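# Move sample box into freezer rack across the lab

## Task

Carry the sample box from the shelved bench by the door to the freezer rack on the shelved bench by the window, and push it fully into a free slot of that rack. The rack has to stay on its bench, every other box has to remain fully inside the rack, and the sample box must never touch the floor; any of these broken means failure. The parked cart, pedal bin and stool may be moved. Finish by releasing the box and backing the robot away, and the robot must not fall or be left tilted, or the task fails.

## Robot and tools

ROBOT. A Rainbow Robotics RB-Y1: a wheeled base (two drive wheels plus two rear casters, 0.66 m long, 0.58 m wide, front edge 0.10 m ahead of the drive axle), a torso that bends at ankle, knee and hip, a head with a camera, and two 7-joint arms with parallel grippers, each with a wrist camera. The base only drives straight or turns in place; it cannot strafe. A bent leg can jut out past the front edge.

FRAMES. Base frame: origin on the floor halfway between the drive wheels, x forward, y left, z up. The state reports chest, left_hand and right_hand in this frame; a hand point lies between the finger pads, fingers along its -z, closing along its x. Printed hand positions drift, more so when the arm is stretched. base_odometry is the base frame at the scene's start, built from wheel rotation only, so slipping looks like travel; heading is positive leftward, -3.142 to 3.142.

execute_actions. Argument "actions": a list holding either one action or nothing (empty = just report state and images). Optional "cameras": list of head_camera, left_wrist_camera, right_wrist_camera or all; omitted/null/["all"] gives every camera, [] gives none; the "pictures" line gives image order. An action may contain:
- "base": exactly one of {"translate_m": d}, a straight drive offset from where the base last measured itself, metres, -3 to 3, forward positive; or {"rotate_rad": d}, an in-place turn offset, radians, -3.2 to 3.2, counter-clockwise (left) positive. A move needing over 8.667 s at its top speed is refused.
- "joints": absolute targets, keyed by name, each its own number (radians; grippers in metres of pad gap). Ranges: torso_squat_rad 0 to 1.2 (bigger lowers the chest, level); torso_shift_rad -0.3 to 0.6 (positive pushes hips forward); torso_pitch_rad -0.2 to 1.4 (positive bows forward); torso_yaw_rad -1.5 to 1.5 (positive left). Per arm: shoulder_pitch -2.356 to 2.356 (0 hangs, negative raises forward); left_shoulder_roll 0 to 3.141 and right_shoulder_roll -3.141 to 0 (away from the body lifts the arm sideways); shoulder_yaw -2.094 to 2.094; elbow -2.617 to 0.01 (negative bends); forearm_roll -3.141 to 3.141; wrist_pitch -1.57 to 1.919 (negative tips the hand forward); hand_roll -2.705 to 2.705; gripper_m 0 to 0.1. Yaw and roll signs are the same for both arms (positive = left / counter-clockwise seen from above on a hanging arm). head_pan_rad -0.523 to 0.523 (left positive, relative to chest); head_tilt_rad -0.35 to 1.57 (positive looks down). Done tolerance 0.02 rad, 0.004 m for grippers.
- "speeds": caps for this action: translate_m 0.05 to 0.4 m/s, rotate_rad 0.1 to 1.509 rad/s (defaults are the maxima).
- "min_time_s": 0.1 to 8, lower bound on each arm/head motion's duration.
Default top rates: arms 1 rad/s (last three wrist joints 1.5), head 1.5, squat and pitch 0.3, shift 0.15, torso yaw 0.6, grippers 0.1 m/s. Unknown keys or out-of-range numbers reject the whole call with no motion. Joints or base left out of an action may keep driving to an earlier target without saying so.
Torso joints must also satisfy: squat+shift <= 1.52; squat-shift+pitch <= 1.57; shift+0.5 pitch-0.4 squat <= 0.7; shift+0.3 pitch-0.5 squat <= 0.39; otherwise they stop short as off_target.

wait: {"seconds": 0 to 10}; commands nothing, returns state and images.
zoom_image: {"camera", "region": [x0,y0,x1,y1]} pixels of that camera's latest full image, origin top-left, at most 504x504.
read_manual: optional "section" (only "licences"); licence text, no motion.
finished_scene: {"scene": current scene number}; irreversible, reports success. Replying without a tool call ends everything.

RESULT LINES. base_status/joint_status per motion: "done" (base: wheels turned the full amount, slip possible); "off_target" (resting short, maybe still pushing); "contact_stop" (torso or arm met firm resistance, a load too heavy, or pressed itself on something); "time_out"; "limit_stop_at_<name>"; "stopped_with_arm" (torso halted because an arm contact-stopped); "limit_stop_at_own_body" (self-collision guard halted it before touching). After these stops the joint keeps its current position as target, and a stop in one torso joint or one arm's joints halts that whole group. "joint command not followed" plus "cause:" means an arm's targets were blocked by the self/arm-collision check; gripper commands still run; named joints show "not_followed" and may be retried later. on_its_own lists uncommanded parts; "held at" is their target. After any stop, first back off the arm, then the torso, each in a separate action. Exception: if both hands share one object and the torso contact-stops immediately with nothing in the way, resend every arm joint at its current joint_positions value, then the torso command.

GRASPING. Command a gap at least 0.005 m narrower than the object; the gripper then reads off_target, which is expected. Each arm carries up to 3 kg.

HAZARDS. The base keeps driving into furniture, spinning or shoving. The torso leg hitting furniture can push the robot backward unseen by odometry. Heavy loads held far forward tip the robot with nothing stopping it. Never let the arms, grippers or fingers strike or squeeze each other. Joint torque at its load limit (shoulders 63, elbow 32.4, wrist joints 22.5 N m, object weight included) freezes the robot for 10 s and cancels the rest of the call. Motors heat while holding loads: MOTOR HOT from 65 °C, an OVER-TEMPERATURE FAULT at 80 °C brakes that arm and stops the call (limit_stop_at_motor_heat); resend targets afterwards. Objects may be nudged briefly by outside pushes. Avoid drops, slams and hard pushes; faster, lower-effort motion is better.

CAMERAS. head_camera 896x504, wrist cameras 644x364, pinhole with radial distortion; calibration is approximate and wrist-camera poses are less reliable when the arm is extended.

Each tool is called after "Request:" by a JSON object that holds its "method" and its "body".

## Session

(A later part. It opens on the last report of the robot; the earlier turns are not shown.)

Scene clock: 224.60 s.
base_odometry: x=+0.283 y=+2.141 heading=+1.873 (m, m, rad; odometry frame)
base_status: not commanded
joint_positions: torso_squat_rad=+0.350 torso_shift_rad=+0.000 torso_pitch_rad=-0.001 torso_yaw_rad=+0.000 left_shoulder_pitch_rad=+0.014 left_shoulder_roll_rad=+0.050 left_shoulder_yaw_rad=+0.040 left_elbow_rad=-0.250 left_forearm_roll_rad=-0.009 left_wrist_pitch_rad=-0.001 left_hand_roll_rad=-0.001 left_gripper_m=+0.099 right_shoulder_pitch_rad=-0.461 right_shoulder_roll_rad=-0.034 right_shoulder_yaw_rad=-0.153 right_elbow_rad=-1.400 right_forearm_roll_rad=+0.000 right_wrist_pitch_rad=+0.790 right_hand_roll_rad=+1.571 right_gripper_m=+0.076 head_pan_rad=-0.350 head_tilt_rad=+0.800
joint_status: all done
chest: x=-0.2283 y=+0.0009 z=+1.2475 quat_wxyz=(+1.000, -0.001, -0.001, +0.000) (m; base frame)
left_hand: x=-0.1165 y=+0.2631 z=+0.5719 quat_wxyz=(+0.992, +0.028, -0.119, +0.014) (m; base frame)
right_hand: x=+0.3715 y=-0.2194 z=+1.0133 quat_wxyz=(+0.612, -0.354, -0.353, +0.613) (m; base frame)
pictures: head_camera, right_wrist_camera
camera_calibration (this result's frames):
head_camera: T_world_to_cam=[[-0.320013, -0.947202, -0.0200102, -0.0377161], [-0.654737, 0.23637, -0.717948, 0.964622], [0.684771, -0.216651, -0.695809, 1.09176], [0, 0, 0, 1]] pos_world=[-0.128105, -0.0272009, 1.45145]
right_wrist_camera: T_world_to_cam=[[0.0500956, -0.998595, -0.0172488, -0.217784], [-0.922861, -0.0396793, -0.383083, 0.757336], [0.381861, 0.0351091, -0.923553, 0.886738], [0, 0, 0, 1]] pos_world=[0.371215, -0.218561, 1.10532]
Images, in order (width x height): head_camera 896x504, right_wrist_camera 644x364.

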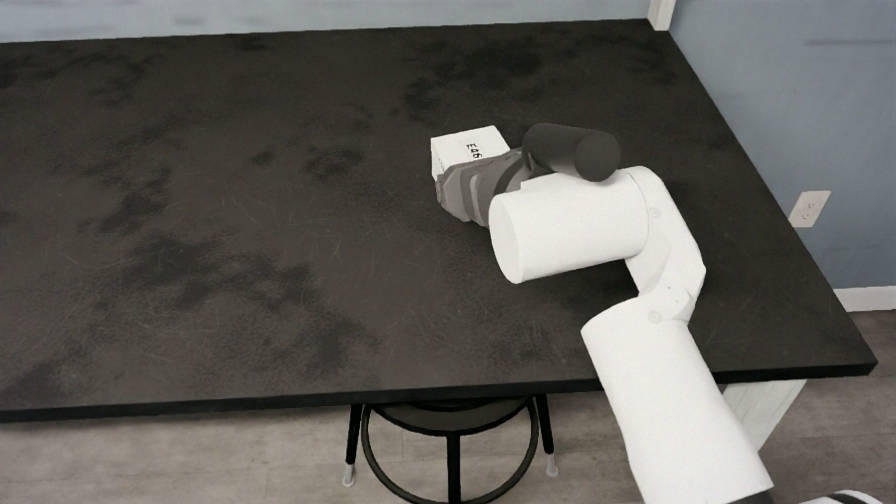

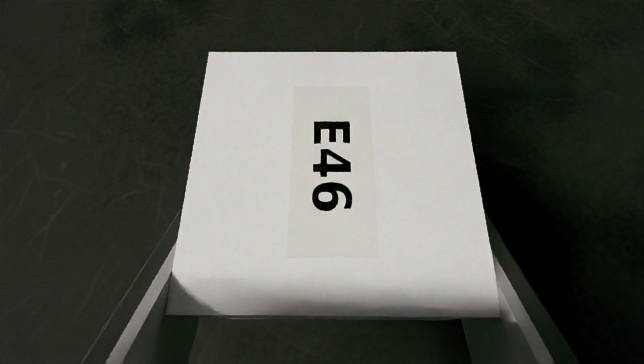

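Request:
{"method": "execute_actions", "body": {"actions": [{"base": {"translate_m": -0.5}, "joints": {"head_pan_rad": 0.0, "head_tilt_rad": 0.35}}], "cameras": []}}

Request:
{"method": "execute_actions", "body": {"actions": [{"base": {"rotate_rad": 2.737}}], "cameras": ["head_camera", "right_wrist_camera"]}}

Scene clock: 241.20 s.
base_odometry: x=+0.433 y=+1.664 heading=+1.875 (m, m, rad; odometry frame)
base_status: done
joint_positions: torso_squat_rad=+0.350 torso_shift_rad=+0.000 torso_pitch_rad=-0.001 torso_yaw_rad=+0.000 left_shoulder_pitch_rad=+0.014 left_shoulder_roll_rad=+0.050 left_shoulder_yaw_rad=+0.040 left_elbow_rad=-0.250 left_forearm_roll_rad=-0.009 left_wrist_pitch_rad=-0.001 left_hand_roll_rad=-0.001 left_gripper_m=+0.099 right_shoulder_pitch_rad=-0.461 right_shoulder_roll_rad=-0.034 right_shoulder_yaw_rad=-0.153 right_elbow_rad=-1.400 right_forearm_roll_rad=+0.000 right_wrist_pitch_rad=+0.790 right_hand_roll_rad=+1.571 right_gripper_m=+0.076 head_pan_rad=+0.000 head_tilt_rad=+0.350
joint_status: all done
chest: x=-0.2284 y=+0.0009 z=+1.2475 quat_wxyz=(+1.000, -0.001, -0.001, +0.000) (m; base frame)
left_hand: x=-0.1165 y=+0.2631 z=+0.5719 quat_wxyz=(+0.992, +0.028, -0.119, +0.014) (m; base frame)
right_hand: x=+0.3715 y=-0.2194 z=+1.0134 quat_wxyz=(+0.612, -0.354, -0.353, +0.613) (m; base frame)
pictures: none
No camera images: the call's "cameras" was empty. Leave "cameras" out to get every camera's image.

Scene clock: 246.23 s.
base_odometry: x=+0.433 y=+1.664 heading=-1.672 (m, m, rad; odometry frame)
base_status: done
joint_positions: torso_squat_rad=+0.350 torso_shift_rad=+0.000 torso_pitch_rad=-0.001 torso_yaw_rad=+0.000 left_shoulder_pitch_rad=+0.014 left_shoulder_roll_rad=+0.050 left_shoulder_yaw_rad=+0.040 left_elbow_rad=-0.250 left_forearm_roll_rad=-0.009 left_wrist_pitch_rad=-0.001 left_hand_roll_rad=-0.001 left_gripper_m=+0.099 right_shoulder_pitch_rad=-0.461 right_shoulder_roll_rad=-0.034 right_shoulder_yaw_rad=-0.153 right_elbow_rad=-1.400 right_forearm_roll_rad=+0.000 right_wrist_pitch_rad=+0.790 right_hand_roll_rad=+1.571 right_gripper_m=+0.076 head_pan_rad=+0.000 head_tilt_rad=+0.350
joint_status: not commanded
chest: x=-0.2284 y=+0.0009 z=+1.2475 quat_wxyz=(+1.000, -0.001, -0.001, +0.000) (m; base frame)
left_hand: x=-0.1165 y=+0.2631 z=+0.5719 quat_wxyz=(+0.992, +0.028, -0.119, +0.014) (m; base frame)
right_hand: x=+0.3714 y=-0.2194 z=+1.0134 quat_wxyz=(+0.612, -0.354, -0.353, +0.613) (m; base frame)
pictures: head_camera, right_wrist_camera
camera_calibration (this result's frames):
head_camera: T_world_to_cam=[[0.0308352, -0.9995, -0.00699763, 0.0159314], [-0.314643, -0.0030614, -0.949205, 1.36984], [0.948709, 0.0314707, -0.31458, 0.594282], [0, 0, 0, 1]] pos_world=[-0.133283, 0.00141463, 1.48732]
right_wrist_camera: T_world_to_cam=[[0.0501059, -0.998594, -0.0173042, -0.217725], [-0.922807, -0.0396626, -0.383216, 0.757402], [0.381991, 0.0351699, -0.923497, 0.886756], [0, 0, 0, 1]] pos_world=[0.371112, -0.218565, 1.1054]
Images, in order (width x height): head_camera 896x504, right_wrist_camera 644x364.

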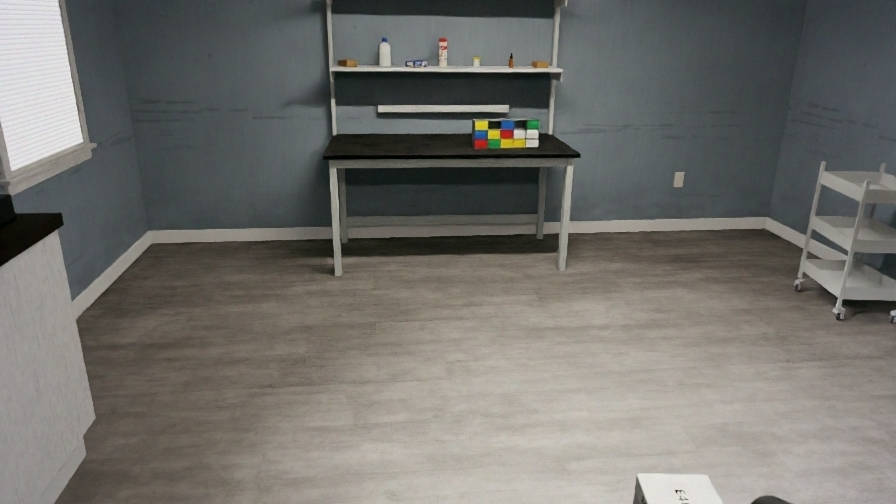

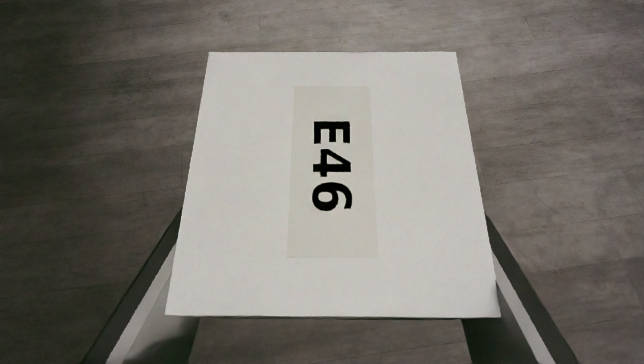

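Request:
{"method": "execute_actions", "body": {"actions": [{"base": {"translate_m": 2.9}, "joints": {"head_pan_rad": -0.1, "head_tilt_rad": 0.55}}], "cameras": ["head_camera", "right_wrist_camera"]}}

Scene clock: 260.37 s.
base_odometry: x=+0.142 y=-1.222 heading=-1.671 (m, m, rad; odometry frame)
base_status: done
joint_positions: torso_squat_rad=+0.350 torso_shift_rad=+0.000 torso_pitch_rad=-0.001 torso_yaw_rad=+0.000 left_shoulder_pitch_rad=+0.014 left_shoulder_roll_rad=+0.050 left_shoulder_yaw_rad=+0.040 left_elbow_rad=-0.250 left_forearm_roll_rad=-0.009 left_wrist_pitch_rad=-0.001 left_hand_roll_rad=-0.001 left_gripper_m=+0.099 right_shoulder_pitch_rad=-0.461 right_shoulder_roll_rad=-0.034 right_shoulder_yaw_rad=-0.153 right_elbow_rad=-1.400 right_forearm_roll_rad=+0.000 right_wrist_pitch_rad=+0.790 right_hand_roll_rad=+1.571 right_gripper_m=+0.076 head_pan_rad=-0.100 head_tilt_rad=+0.550
joint_status: all done
chest: x=-0.2283 y=+0.0009 z=+1.2475 quat_wxyz=(+1.000, -0.001, -0.001, +0.000) (m; base frame)
left_hand: x=-0.1165 y=+0.2631 z=+0.5719 quat_wxyz=(+0.992, +0.028, -0.119, +0.014) (m; base frame)
right_hand: x=+0.3715 y=-0.2194 z=+1.0133 quat_wxyz=(+0.612, -0.354, -0.353, +0.613) (m; base frame)
pictures: head_camera, right_wrist_camera
camera_calibration (this result's frames):
head_camera: T_world_to_cam=[[-0.071296, -0.997369, -0.0130794, 0.00364305], [-0.494752, 0.0467468, -0.867776, 1.21474], [0.866105, -0.0553979, -0.496784, 0.84097], [0, 0, 0, 1]] pos_world=[-0.127113, -0.00656368, 1.47195]
right_wrist_camera: T_world_to_cam=[[0.0500951, -0.998595, -0.0173053, -0.217723], [-0.922873, -0.0396583, -0.383056, 0.757268], [0.381831, 0.0351598, -0.923563, 0.886776], [0, 0, 0, 1]] pos_world=[0.37117, -0.218563, 1.1053]
Images, in order (width x height): head_camera 896x504, right_wrist_camera 644x364.

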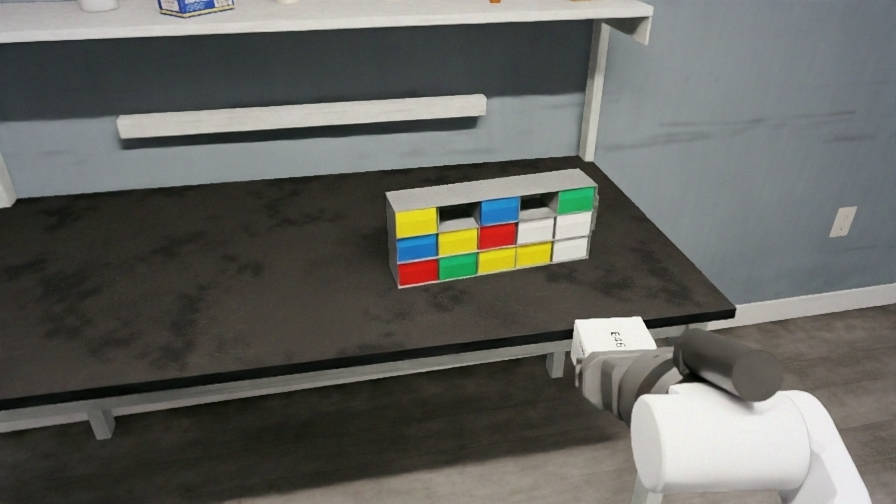

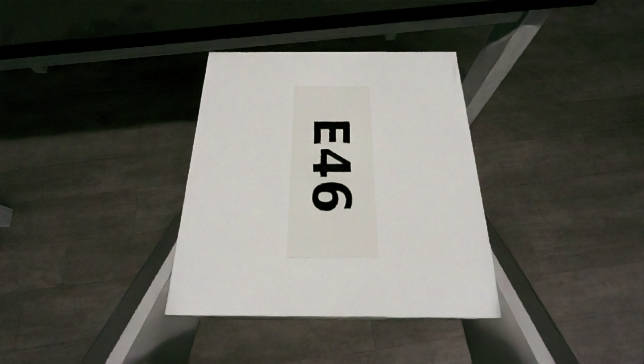

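Request:
{"method": "zoom_image", "body": {"camera": "head_camera", "region": [370, 150, 622, 300]}}

Region (370, 150, 622, 300) of head_camera's 896x504 image, scaled by 2.000, with more detail than that image has; it fills the top 300 rows of this view, and the rest is white.

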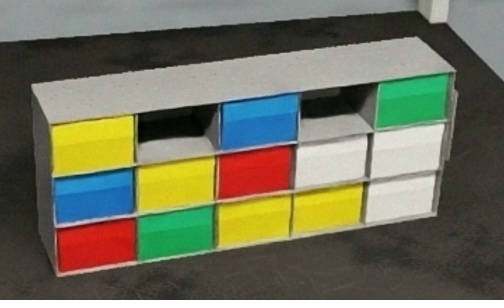

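Request:
{"method": "execute_actions", "body": {"actions": [{"base": {"translate_m": 0.2}, "joints": {"torso_squat_rad": 0.6}}], "cameras": []}}

Request:
{"method": "execute_actions", "body": {"actions": [{"base": {"rotate_rad": 0.184}, "joints": {"head_pan_rad": -0.3, "head_tilt_rad": 0.6}}], "cameras": ["head_camera", "right_wrist_camera"]}}

Scene clock: 292.30 s.
base_odometry: x=+0.122 y=-1.421 heading=-1.670 (m, m, rad; odometry frame)
base_status: done
joint_positions: torso_squat_rad=+0.600 torso_shift_rad=+0.000 torso_pitch_rad=-0.001 torso_yaw_rad=+0.000 left_shoulder_pitch_rad=+0.014 left_shoulder_roll_rad=+0.050 left_shoulder_yaw_rad=+0.040 left_elbow_rad=-0.250 left_forearm_roll_rad=-0.009 left_wrist_pitch_rad=-0.001 left_hand_roll_rad=-0.001 left_gripper_m=+0.099 right_shoulder_pitch_rad=-0.461 right_shoulder_roll_rad=-0.034 right_shoulder_yaw_rad=-0.153 right_elbow_rad=-1.400 right_forearm_roll_rad=+0.000 right_wrist_pitch_rad=+0.790 right_hand_roll_rad=+1.571 right_gripper_m=+0.076 head_pan_rad=-0.100 head_tilt_rad=+0.550
joint_status: all done
chest: x=-0.2283 y=+0.0008 z=+1.1677 quat_wxyz=(+1.000, -0.001, -0.001, +0.000) (m; base frame)
left_hand: x=-0.1165 y=+0.2631 z=+0.4921 quat_wxyz=(+0.992, +0.028, -0.119, +0.014) (m; base frame)
right_hand: x=+0.3715 y=-0.2195 z=+0.9335 quat_wxyz=(+0.612, -0.354, -0.353, +0.613) (m; base frame)
pictures: none
No camera images: the call's "cameras" was empty. Leave "cameras" out to get every camera's image.

Scene clock: 293.97 s.
base_odometry: x=+0.122 y=-1.421 heading=-1.487 (m, m, rad; odometry frame)
base_status: done
joint_positions: torso_squat_rad=+0.600 torso_shift_rad=+0.000 torso_pitch_rad=-0.001 torso_yaw_rad=+0.000 left_shoulder_pitch_rad=+0.014 left_shoulder_roll_rad=+0.050 left_shoulder_yaw_rad=+0.040 left_elbow_rad=-0.250 left_forearm_roll_rad=-0.009 left_wrist_pitch_rad=-0.001 left_hand_roll_rad=-0.001 left_gripper_m=+0.099 right_shoulder_pitch_rad=-0.461 right_shoulder_roll_rad=-0.034 right_shoulder_yaw_rad=-0.153 right_elbow_rad=-1.400 right_forearm_roll_rad=+0.000 right_wrist_pitch_rad=+0.790 right_hand_roll_rad=+1.571 right_gripper_m=+0.076 head_pan_rad=-0.300 head_tilt_rad=+0.600
joint_status: all done
chest: x=-0.2283 y=+0.0008 z=+1.1677 quat_wxyz=(+1.000, -0.001, -0.001, +0.000) (m; base frame)
left_hand: x=-0.1165 y=+0.2631 z=+0.4921 quat_wxyz=(+0.992, +0.028, -0.119, +0.014) (m; base frame)
right_hand: x=+0.3715 y=-0.2195 z=+0.9335 quat_wxyz=(+0.612, -0.354, -0.353, +0.613) (m; base frame)
pictures: head_camera, right_wrist_camera
camera_calibration (this result's frames):
head_camera: T_world_to_cam=[[-0.268725, -0.963104, -0.0147895, -0.0359691], [-0.516192, 0.156957, -0.841968, 1.10562], [0.813224, -0.218623, -0.539325, 0.848759], [0, 0, 0, 1]] pos_world=[-0.129184, -0.0226185, 1.38812]
right_wrist_camera: T_world_to_cam=[[0.0500944, -0.998594, -0.0173365, -0.219149], [-0.922877, -0.039646, -0.383049, 0.726676], [0.381823, 0.0351881, -0.923565, 0.813064], [0, 0, 0, 1]] pos_world=[0.371163, -0.218641, 1.02547]
Images, in order (width x height): head_camera 896x504, right_wrist_camera 644x364.

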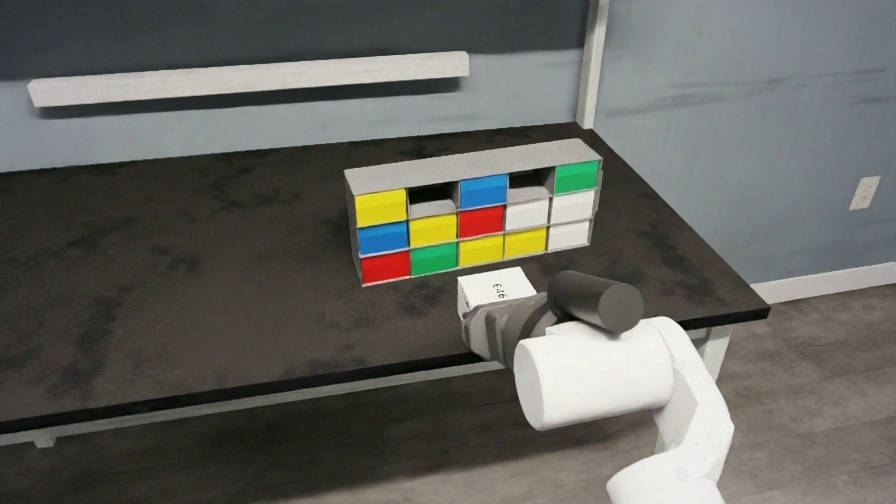

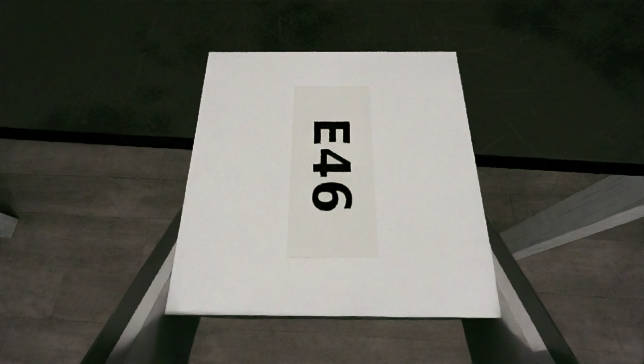

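Request:
{"method": "zoom_image", "body": {"camera": "head_camera", "region": [330, 130, 610, 340]}}

Region (330, 130, 610, 340) of head_camera's 896x504 image, scaled by 1.800, with more detail than that image has; it fills the top 378 rows of this view, and the rest is white.

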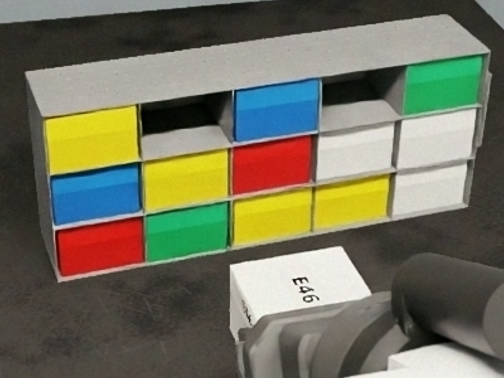

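Request:
{"method": "execute_actions", "body": {"actions": [{"base": {"translate_m": 0.19}, "joints": {"head_pan_rad": -0.33, "head_tilt_rad": 0.68}}], "cameras": ["head_camera", "right_wrist_camera"]}}

Scene clock: 303.60 s.
base_odometry: x=+0.138 y=-1.610 heading=-1.486 (m, m, rad; odometry frame)
base_status: done
joint_positions: torso_squat_rad=+0.600 torso_shift_rad=+0.000 torso_pitch_rad=-0.001 torso_yaw_rad=+0.000 left_shoulder_pitch_rad=+0.014 left_shoulder_roll_rad=+0.050 left_shoulder_yaw_rad=+0.040 left_elbow_rad=-0.250 left_forearm_roll_rad=-0.009 left_wrist_pitch_rad=-0.001 left_hand_roll_rad=-0.001 left_gripper_m=+0.099 right_shoulder_pitch_rad=-0.461 right_shoulder_roll_rad=-0.034 right_shoulder_yaw_rad=-0.153 right_elbow_rad=-1.400 right_forearm_roll_rad=+0.000 right_wrist_pitch_rad=+0.790 right_hand_roll_rad=+1.571 right_gripper_m=+0.076 head_pan_rad=-0.330 head_tilt_rad=+0.680
joint_status: all done
chest: x=-0.2283 y=+0.0008 z=+1.1677 quat_wxyz=(+1.000, -0.001, -0.001, +0.000) (m; base frame)
left_hand: x=-0.1165 y=+0.2631 z=+0.4921 quat_wxyz=(+0.992, +0.028, -0.119, +0.014) (m; base frame)
right_hand: x=+0.3715 y=-0.2195 z=+0.9335 quat_wxyz=(+0.612, -0.354, -0.353, +0.613) (m; base frame)
pictures: head_camera, right_wrist_camera
camera_calibration (this result's frames):
head_camera: T_world_to_cam=[[-0.298754, -0.954179, -0.0169887, -0.0391557], [-0.573249, 0.19366, -0.796166, 1.03115], [0.762975, -0.228119, -0.604839, 0.927995], [0, 0, 0, 1]] pos_world=[-0.128629, -0.0253608, 1.38159]
right_wrist_camera: T_world_to_cam=[[0.0501009, -0.998594, -0.017319, -0.219155], [-0.922881, -0.0396591, -0.383038, 0.726666], [0.381812, 0.0351739, -0.92357, 0.813065], [0, 0, 0, 1]] pos_world=[0.371168, -0.218627, 1.02547]
Images, in order (width x height): head_camera 896x504, right_wrist_camera 644x364.

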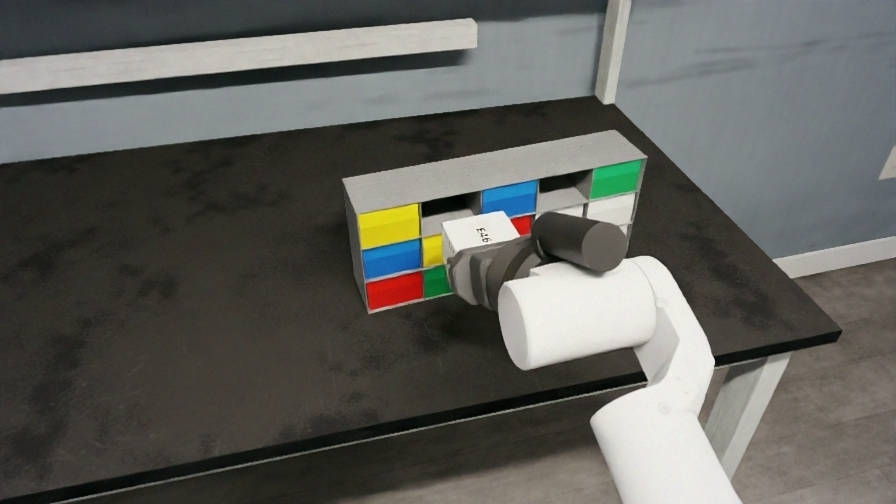

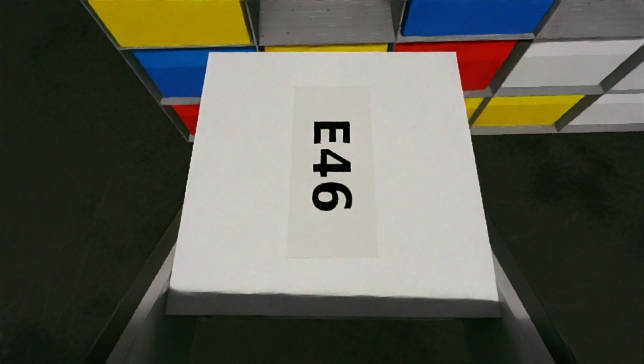

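Request:
{"method": "zoom_image", "body": {"camera": "right_wrist_camera", "region": [70, 0, 574, 150]}}

Request:
{"method": "zoom_image", "body": {"camera": "right_wrist_camera", "region": [200, 0, 460, 100]}}

Request:
{"method": "zoom_image", "body": {"camera": "head_camera", "region": [340, 160, 550, 320]}}

Region (70, 0, 574, 150) of right_wrist_camera's 644x364 image, scaled by 1.000; it fills the top 150 rows of this view, and the rest is white.

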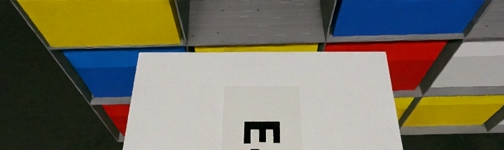

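Region (200, 0, 460, 100) of right_wrist_camera's 644x364 image, scaled by 1.938, with more detail than that image has; it fills the top 194 rows of this view, and the rest is white.

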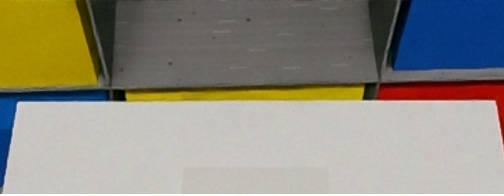

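Region (340, 160, 550, 320) of head_camera's 896x504 image, scaled by 2.400, with more detail than that image has; it fills the top 384 rows of this view, and the rest is white.

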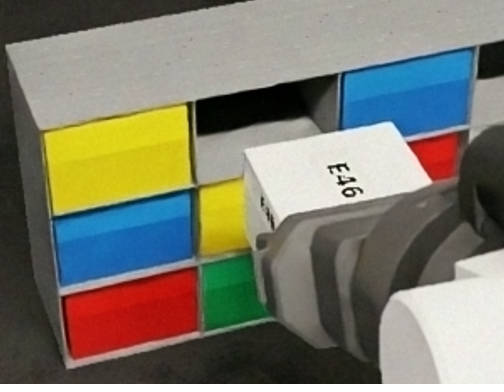

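Request:
{"method": "execute_actions", "body": {"actions": [{"base": {"rotate_rad": 0.013}, "joints": {"torso_squat_rad": 0.658}}], "cameras": []}}

Request:
{"method": "execute_actions", "body": {"actions": [{"base": {"translate_m": 0.05}}], "cameras": ["head_camera", "right_wrist_camera"]}}

Scene clock: 330.73 s.
base_odometry: x=+0.138 y=-1.610 heading=-1.475 (m, m, rad; odometry frame)
base_status: done
joint_positions: torso_squat_rad=+0.658 torso_shift_rad=+0.000 torso_pitch_rad=-0.001 torso_yaw_rad=+0.000 left_shoulder_pitch_rad=+0.014 left_shoulder_roll_rad=+0.050 left_shoulder_yaw_rad=+0.040 left_elbow_rad=-0.250 left_forearm_roll_rad=-0.009 left_wrist_pitch_rad=-0.001 left_hand_roll_rad=-0.001 left_gripper_m=+0.099 right_shoulder_pitch_rad=-0.461 right_shoulder_roll_rad=-0.034 right_shoulder_yaw_rad=-0.153 right_elbow_rad=-1.400 right_forearm_roll_rad=+0.000 right_wrist_pitch_rad=+0.790 right_hand_roll_rad=+1.571 right_gripper_m=+0.076 head_pan_rad=-0.330 head_tilt_rad=+0.680
joint_status: all done
chest: x=-0.2284 y=+0.0008 z=+1.1438 quat_wxyz=(+1.000, -0.001, -0.001, +0.000) (m; base frame)
left_hand: x=-0.1164 y=+0.2631 z=+0.4682 quat_wxyz=(+0.992, +0.028, -0.119, +0.014) (m; base frame)
right_hand: x=+0.3714 y=-0.2195 z=+0.9096 quat_wxyz=(+0.612, -0.354, -0.353, +0.613) (m; base frame)
pictures: none
No camera images: the call's "cameras" was empty. Leave "cameras" out to get every camera's image.

Scene clock: 331.90 s.
base_odometry: x=+0.143 y=-1.660 heading=-1.474 (m, m, rad; odometry frame)
base_status: done
joint_positions: torso_squat_rad=+0.658 torso_shift_rad=+0.000 torso_pitch_rad=-0.001 torso_yaw_rad=+0.000 left_shoulder_pitch_rad=+0.014 left_shoulder_roll_rad=+0.050 left_shoulder_yaw_rad=+0.040 left_elbow_rad=-0.250 left_forearm_roll_rad=-0.009 left_wrist_pitch_rad=-0.001 left_hand_roll_rad=-0.001 left_gripper_m=+0.099 right_shoulder_pitch_rad=-0.461 right_shoulder_roll_rad=-0.034 right_shoulder_yaw_rad=-0.153 right_elbow_rad=-1.400 right_forearm_roll_rad=+0.000 right_wrist_pitch_rad=+0.790 right_hand_roll_rad=+1.571 right_gripper_m=+0.076 head_pan_rad=-0.330 head_tilt_rad=+0.680
joint_status: not commanded
chest: x=-0.2283 y=+0.0008 z=+1.1438 quat_wxyz=(+1.000, -0.001, -0.001, +0.000) (m; base frame)
left_hand: x=-0.1165 y=+0.2631 z=+0.4682 quat_wxyz=(+0.992, +0.028, -0.119, +0.014) (m; base frame)
right_hand: x=+0.3715 y=-0.2195 z=+0.9095 quat_wxyz=(+0.612, -0.354, -0.353, +0.613) (m; base frame)
pictures: head_camera, right_wrist_camera
camera_calibration (this result's frames):
head_camera: T_world_to_cam=[[-0.298751, -0.954181, -0.0169615, -0.0395926], [-0.573283, 0.193645, -0.796146, 1.01211], [0.762951, -0.228125, -0.604867, 0.913569], [0, 0, 0, 1]] pos_world=[-0.12861, -0.0253611, 1.35771]
right_wrist_camera: T_world_to_cam=[[0.0500778, -0.998595, -0.0173517, -0.219537], [-0.922914, -0.0396281, -0.382962, 0.71745], [0.381736, 0.035192, -0.923601, 0.791033], [0, 0, 0, 1]] pos_world=[0.371172, -0.218635, 1.00155]
Images, in order (width x height): head_camera 896x504, right_wrist_camera 644x364.

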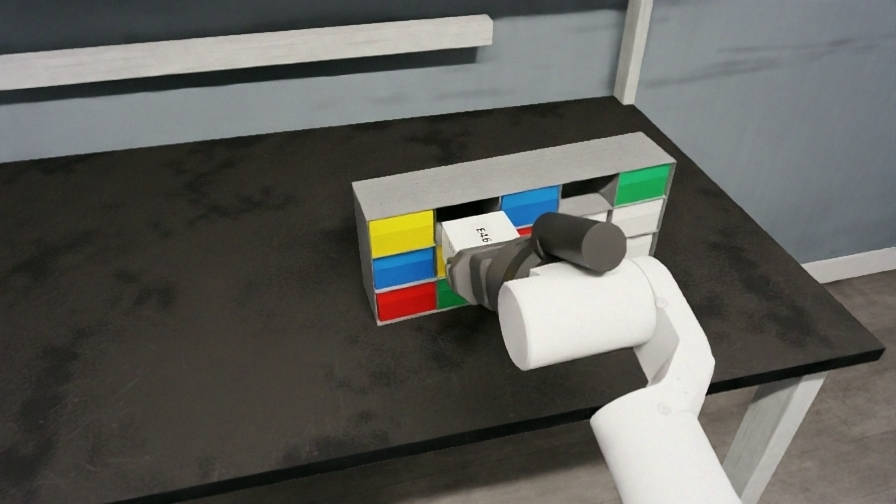

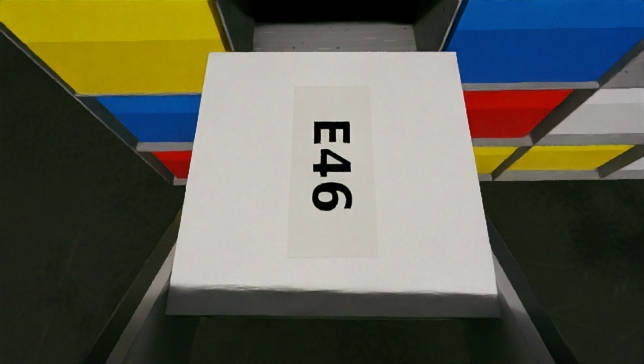

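Request:
{"method": "zoom_image", "body": {"camera": "right_wrist_camera", "region": [190, 0, 480, 110]}}

Request:
{"method": "zoom_image", "body": {"camera": "head_camera", "region": [400, 170, 560, 290]}}

Region (190, 0, 480, 110) of right_wrist_camera's 644x364 image, scaled by 1.738, with more detail than that image has; it fills the top 191 rows of this view, and the rest is white.

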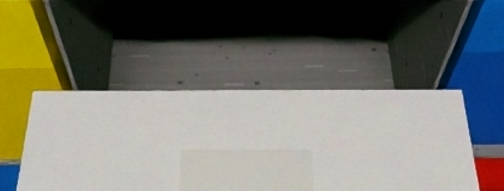

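Region (400, 170, 560, 290) of head_camera's 896x504 image, scaled by 3.150, with more detail than that image has; it fills the top 378 rows of this view, and the rest is white.

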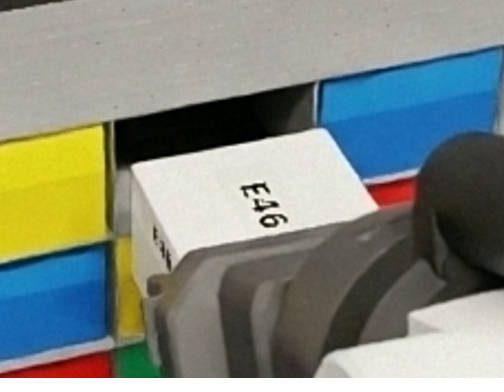

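Request:
{"method": "zoom_image", "body": {"camera": "right_wrist_camera", "region": [0, 0, 240, 200]}}

Request:
{"method": "zoom_image", "body": {"camera": "right_wrist_camera", "region": [404, 0, 644, 200]}}

Region (0, 0, 240, 200) of right_wrist_camera's 644x364 image, scaled by 2.100, with more detail than that image has.

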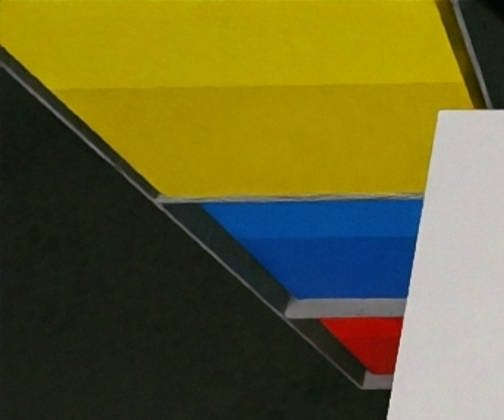

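Region (404, 0, 644, 200) of right_wrist_camera's 644x364 image, scaled by 2.100, with more detail than that image has.

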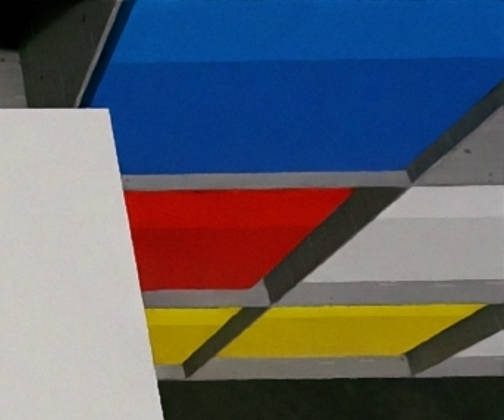

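Request:
{"method": "execute_actions", "body": {"actions": [{"base": {"translate_m": 0.014}, "joints": {"torso_squat_rad": 0.653}}], "cameras": ["head_camera", "right_wrist_camera"]}}

Scene clock: 366.43 s.
base_odometry: x=+0.144 y=-1.674 heading=-1.473 (m, m, rad; odometry frame)
base_status: done
joint_positions: torso_squat_rad=+0.653 torso_shift_rad=+0.000 torso_pitch_rad=-0.001 torso_yaw_rad=+0.000 left_shoulder_pitch_rad=+0.014 left_shoulder_roll_rad=+0.050 left_shoulder_yaw_rad=+0.040 left_elbow_rad=-0.250 left_forearm_roll_rad=-0.009 left_wrist_pitch_rad=-0.001 left_hand_roll_rad=-0.001 left_gripper_m=+0.099 right_shoulder_pitch_rad=-0.461 right_shoulder_roll_rad=-0.034 right_shoulder_yaw_rad=-0.153 right_elbow_rad=-1.400 right_forearm_roll_rad=+0.000 right_wrist_pitch_rad=+0.790 right_hand_roll_rad=+1.571 right_gripper_m=+0.076 head_pan_rad=-0.330 head_tilt_rad=+0.680
joint_status: all done
chest: x=-0.2283 y=+0.0008 z=+1.1459 quat_wxyz=(+1.000, -0.001, -0.001, +0.000) (m; base frame)
left_hand: x=-0.1165 y=+0.2631 z=+0.4703 quat_wxyz=(+0.992, +0.028, -0.119, +0.014) (m; base frame)
right_hand: x=+0.3715 y=-0.2195 z=+0.9116 quat_wxyz=(+0.612, -0.354, -0.353, +0.613) (m; base frame)
pictures: head_camera, right_wrist_camera
camera_calibration (this result's frames):
head_camera: T_world_to_cam=[[-0.298753, -0.95418, -0.0169304, -0.0395713], [-0.573362, 0.193644, -0.796089, 1.01377], [0.762891, -0.228127, -0.604943, 0.914888], [0, 0, 0, 1]] pos_world=[-0.128525, -0.0253585, 1.35983]
right_wrist_camera: T_world_to_cam=[[0.0500743, -0.998595, -0.0173579, -0.219494], [-0.922957, -0.0396265, -0.382857, 0.718198], [0.381631, 0.0351919, -0.923645, 0.793012], [0, 0, 0, 1]] pos_world=[0.37122, -0.218634, 1.00362]
Images, in order (width x height): head_camera 896x504, right_wrist_camera 644x364.

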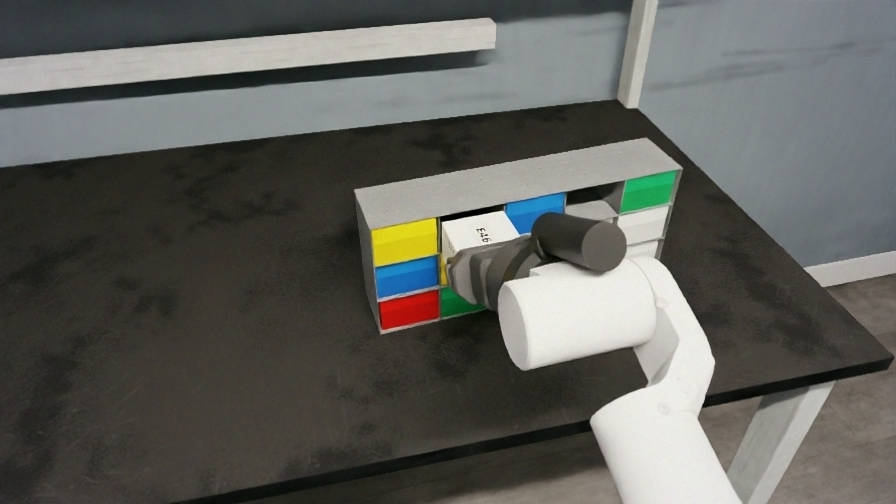

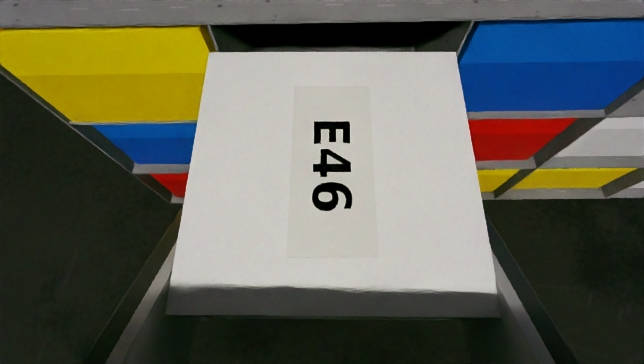

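Request:
{"method": "zoom_image", "body": {"camera": "right_wrist_camera", "region": [150, 0, 290, 100]}}

Request:
{"method": "zoom_image", "body": {"camera": "right_wrist_camera", "region": [390, 0, 530, 100]}}

Request:
{"method": "zoom_image", "body": {"camera": "head_camera", "region": [410, 190, 530, 280]}}

Region (150, 0, 290, 100) of right_wrist_camera's 644x364 image, scaled by 3.600, with more detail than that image has; it fills the top 360 rows of this view, and the rest is white.

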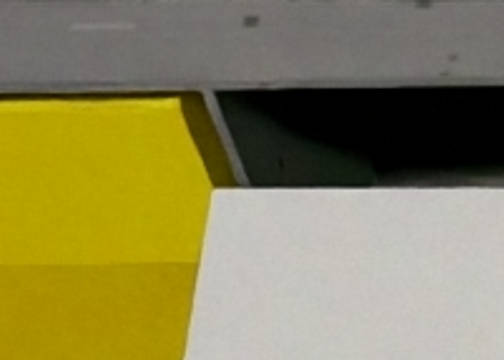

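Region (390, 0, 530, 100) of right_wrist_camera's 644x364 image, scaled by 3.600, with more detail than that image has; it fills the top 360 rows of this view, and the rest is white.

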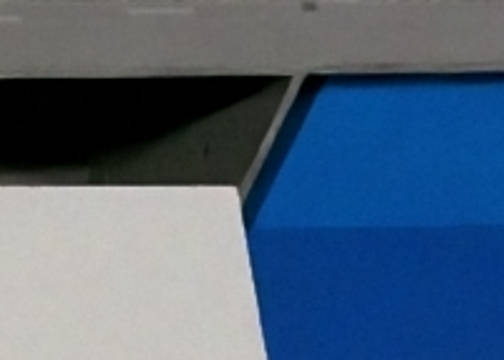

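Region (410, 190, 530, 280) of head_camera's 896x504 image, scaled by 4.200, with more detail than that image has; it fills the top 378 rows of this view, and the rest is white.

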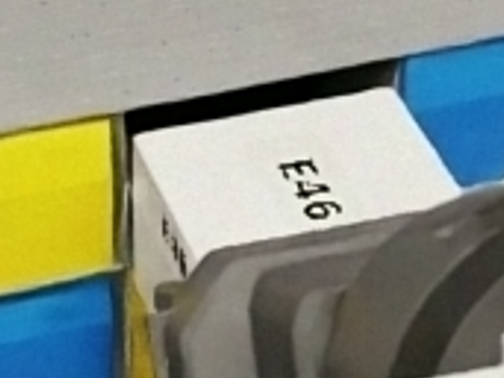

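Request:
{"method": "execute_actions", "body": {"actions": [{"base": {"rotate_rad": 0.02}, "joints": {"torso_yaw_rad": -0.026, "right_forearm_roll_rad": -0.027, "right_hand_roll_rad": 1.601}}], "cameras": ["head_camera", "right_wrist_camera"]}}

Request:
{"method": "zoom_image", "body": {"camera": "right_wrist_camera", "region": [150, 0, 290, 100]}}

Request:
{"method": "zoom_image", "body": {"camera": "right_wrist_camera", "region": [390, 0, 530, 100]}}

Scene clock: 397.27 s.
base_odometry: x=+0.144 y=-1.674 heading=-1.456 (m, m, rad; odometry frame)
base_status: done
joint_positions: torso_squat_rad=+0.653 torso_shift_rad=+0.000 torso_pitch_rad=-0.001 torso_yaw_rad=-0.026 left_shoulder_pitch_rad=+0.014 left_shoulder_roll_rad=+0.050 left_shoulder_yaw_rad=+0.040 left_elbow_rad=-0.250 left_forearm_roll_rad=-0.009 left_wrist_pitch_rad=-0.001 left_hand_roll_rad=-0.001 left_gripper_m=+0.099 right_shoulder_pitch_rad=-0.461 right_shoulder_roll_rad=-0.034 right_shoulder_yaw_rad=-0.153 right_elbow_rad=-1.400 right_forearm_roll_rad=-0.027 right_wrist_pitch_rad=+0.790 right_hand_roll_rad=+1.601 right_gripper_m=+0.076 head_pan_rad=-0.330 head_tilt_rad=+0.680
joint_status: all done
chest: x=-0.2283 y=+0.0008 z=+1.1459 quat_wxyz=(+1.000, -0.001, -0.001, -0.013) (m; base frame)
left_hand: x=-0.1097 y=+0.2601 z=+0.4703 quat_wxyz=(+0.992, +0.026, -0.119, +0.001) (m; base frame)
right_hand: x=+0.3657 y=-0.2307 z=+0.9117 quat_wxyz=(+0.613, -0.355, -0.353, +0.611) (m; base frame)
pictures: head_camera, right_wrist_camera
camera_calibration (this result's frames):
head_camera: T_world_to_cam=[[-0.323457, -0.94609, -0.0170114, -0.0451557], [-0.568097, 0.20854, -0.796101, 1.01497], [0.756731, -0.24784, -0.604924, 0.913478], [0, 0, 0, 1]] pos_world=[-0.129261, -0.0279866, 1.35984]
right_wrist_camera: T_world_to_cam=[[0.046112, -0.998784, -0.0174439, -0.228858], [-0.923, -0.0359219, -0.383121, 0.713494], [0.382028, 0.0337672, -0.923534, 0.795103], [0, 0, 0, 1]] pos_world=[0.365356, -0.229798, 1.00367]
Images, in order (width x height): head_camera 896x504, right_wrist_camera 644x364.

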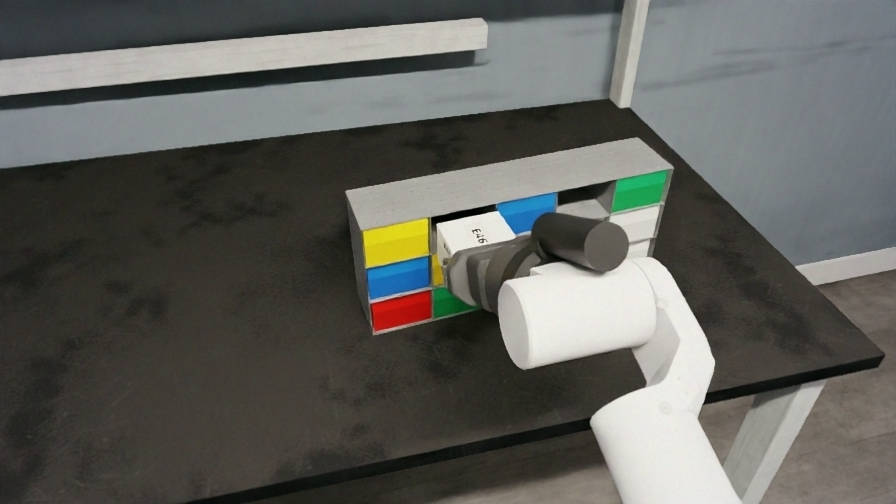

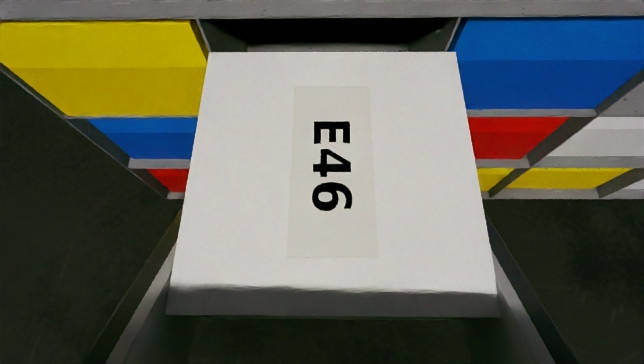

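Region (150, 0, 290, 100) of right_wrist_camera's 644x364 image, scaled by 3.600, with more detail than that image has; it fills the top 360 rows of this view, and the rest is white.

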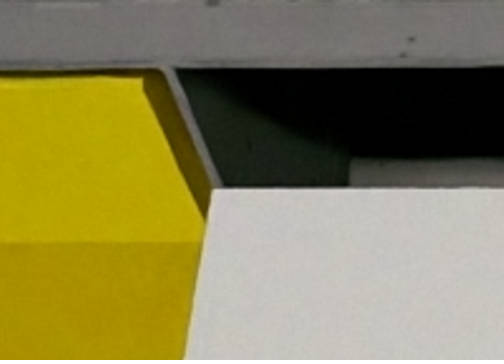

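Region (390, 0, 530, 100) of right_wrist_camera's 644x364 image, scaled by 3.600, with more detail than that image has; it fills the top 360 rows of this view, and the rest is white.

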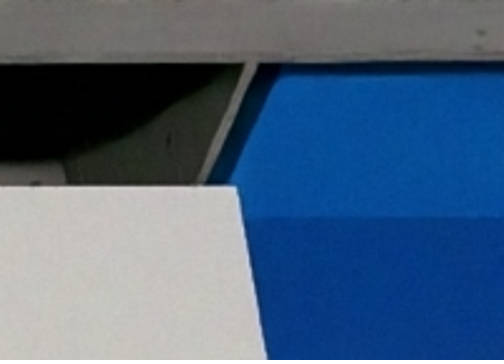

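Request:
{"method": "execute_actions", "body": {"actions": [{"base": {"translate_m": 0.018}, "joints": {"torso_yaw_rad": -0.0245}, "speeds": {"translate_m": 0.05}}], "cameras": ["head_camera", "right_wrist_camera"]}}

Request:
{"method": "zoom_image", "body": {"camera": "right_wrist_camera", "region": [150, 20, 290, 120]}}

Request:
{"method": "zoom_image", "body": {"camera": "right_wrist_camera", "region": [390, 20, 530, 120]}}

Scene clock: 402.73 s.
base_odometry: x=+0.146 y=-1.692 heading=-1.455 (m, m, rad; odometry frame)
base_status: done
joint_positions: torso_squat_rad=+0.653 torso_shift_rad=+0.000 torso_pitch_rad=-0.001 torso_yaw_rad=-0.025 left_shoulder_pitch_rad=+0.014 left_shoulder_roll_rad=+0.050 left_shoulder_yaw_rad=+0.040 left_elbow_rad=-0.250 left_forearm_roll_rad=-0.009 left_wrist_pitch_rad=-0.001 left_hand_roll_rad=-0.001 left_gripper_m=+0.099 right_shoulder_pitch_rad=-0.461 right_shoulder_roll_rad=-0.034 right_shoulder_yaw_rad=-0.153 right_elbow_rad=-1.400 right_forearm_roll_rad=-0.027 right_wrist_pitch_rad=+0.790 right_hand_roll_rad=+1.601 right_gripper_m=+0.076 head_pan_rad=-0.330 head_tilt_rad=+0.680
joint_status: all done
chest: x=-0.2284 y=+0.0008 z=+1.1459 quat_wxyz=(+1.000, -0.001, -0.001, -0.012) (m; base frame)
left_hand: x=-0.1101 y=+0.2603 z=+0.4703 quat_wxyz=(+0.992, +0.026, -0.119, +0.002) (m; base frame)
right_hand: x=+0.3659 y=-0.2298 z=+0.9117 quat_wxyz=(+0.613, -0.354, -0.353, +0.612) (m; base frame)
pictures: head_camera, right_wrist_camera
camera_calibration (this result's frames):
head_camera: T_world_to_cam=[[-0.322057, -0.946567, -0.0170068, -0.0448357], [-0.568281, 0.207655, -0.796201, 1.01498], [0.757189, -0.246758, -0.604794, 0.913502], [0, 0, 0, 1]] pos_world=[-0.12934, -0.0277925, 1.35984]
right_wrist_camera: T_world_to_cam=[[0.0475701, -0.998716, -0.0174178, -0.228519], [-0.922936, -0.0372785, -0.383144, 0.713472], [0.382003, 0.0343017, -0.923524, 0.795135], [0, 0, 0, 1]] pos_world=[0.365615, -0.228903, 1.00371]
Images, in order (width x height): head_camera 896x504, right_wrist_camera 644x364.

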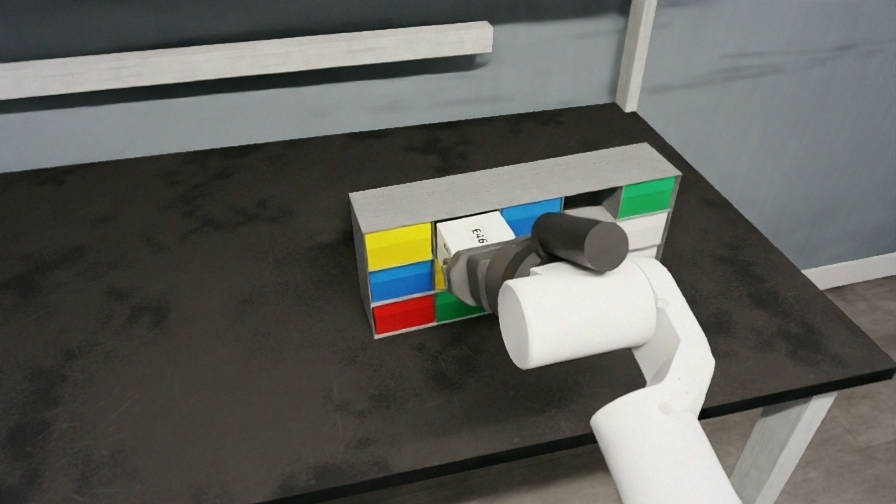

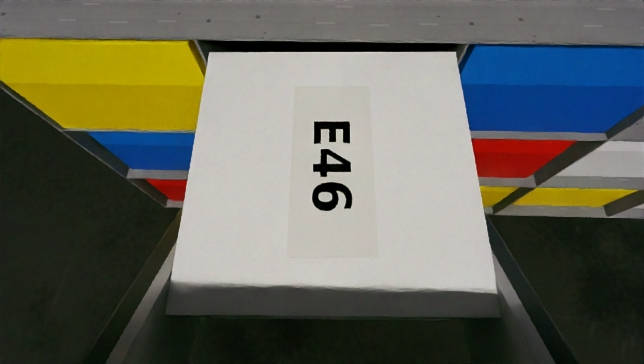

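Region (150, 20, 290, 120) of right_wrist_camera's 644x364 image, scaled by 3.600, with more detail than that image has; it fills the top 360 rows of this view, and the rest is white.

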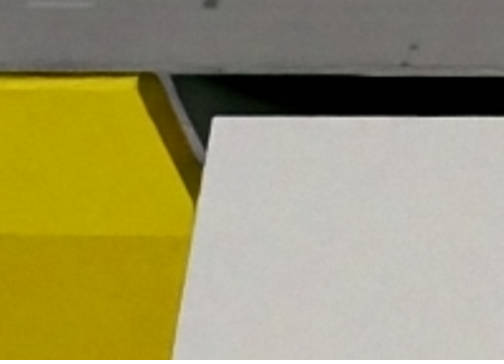

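Region (390, 20, 530, 120) of right_wrist_camera's 644x364 image, scaled by 3.600, with more detail than that image has; it fills the top 360 rows of this view, and the rest is white.

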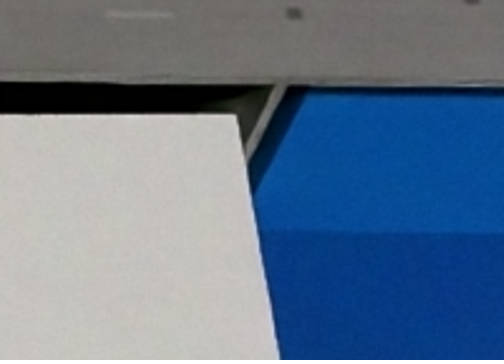

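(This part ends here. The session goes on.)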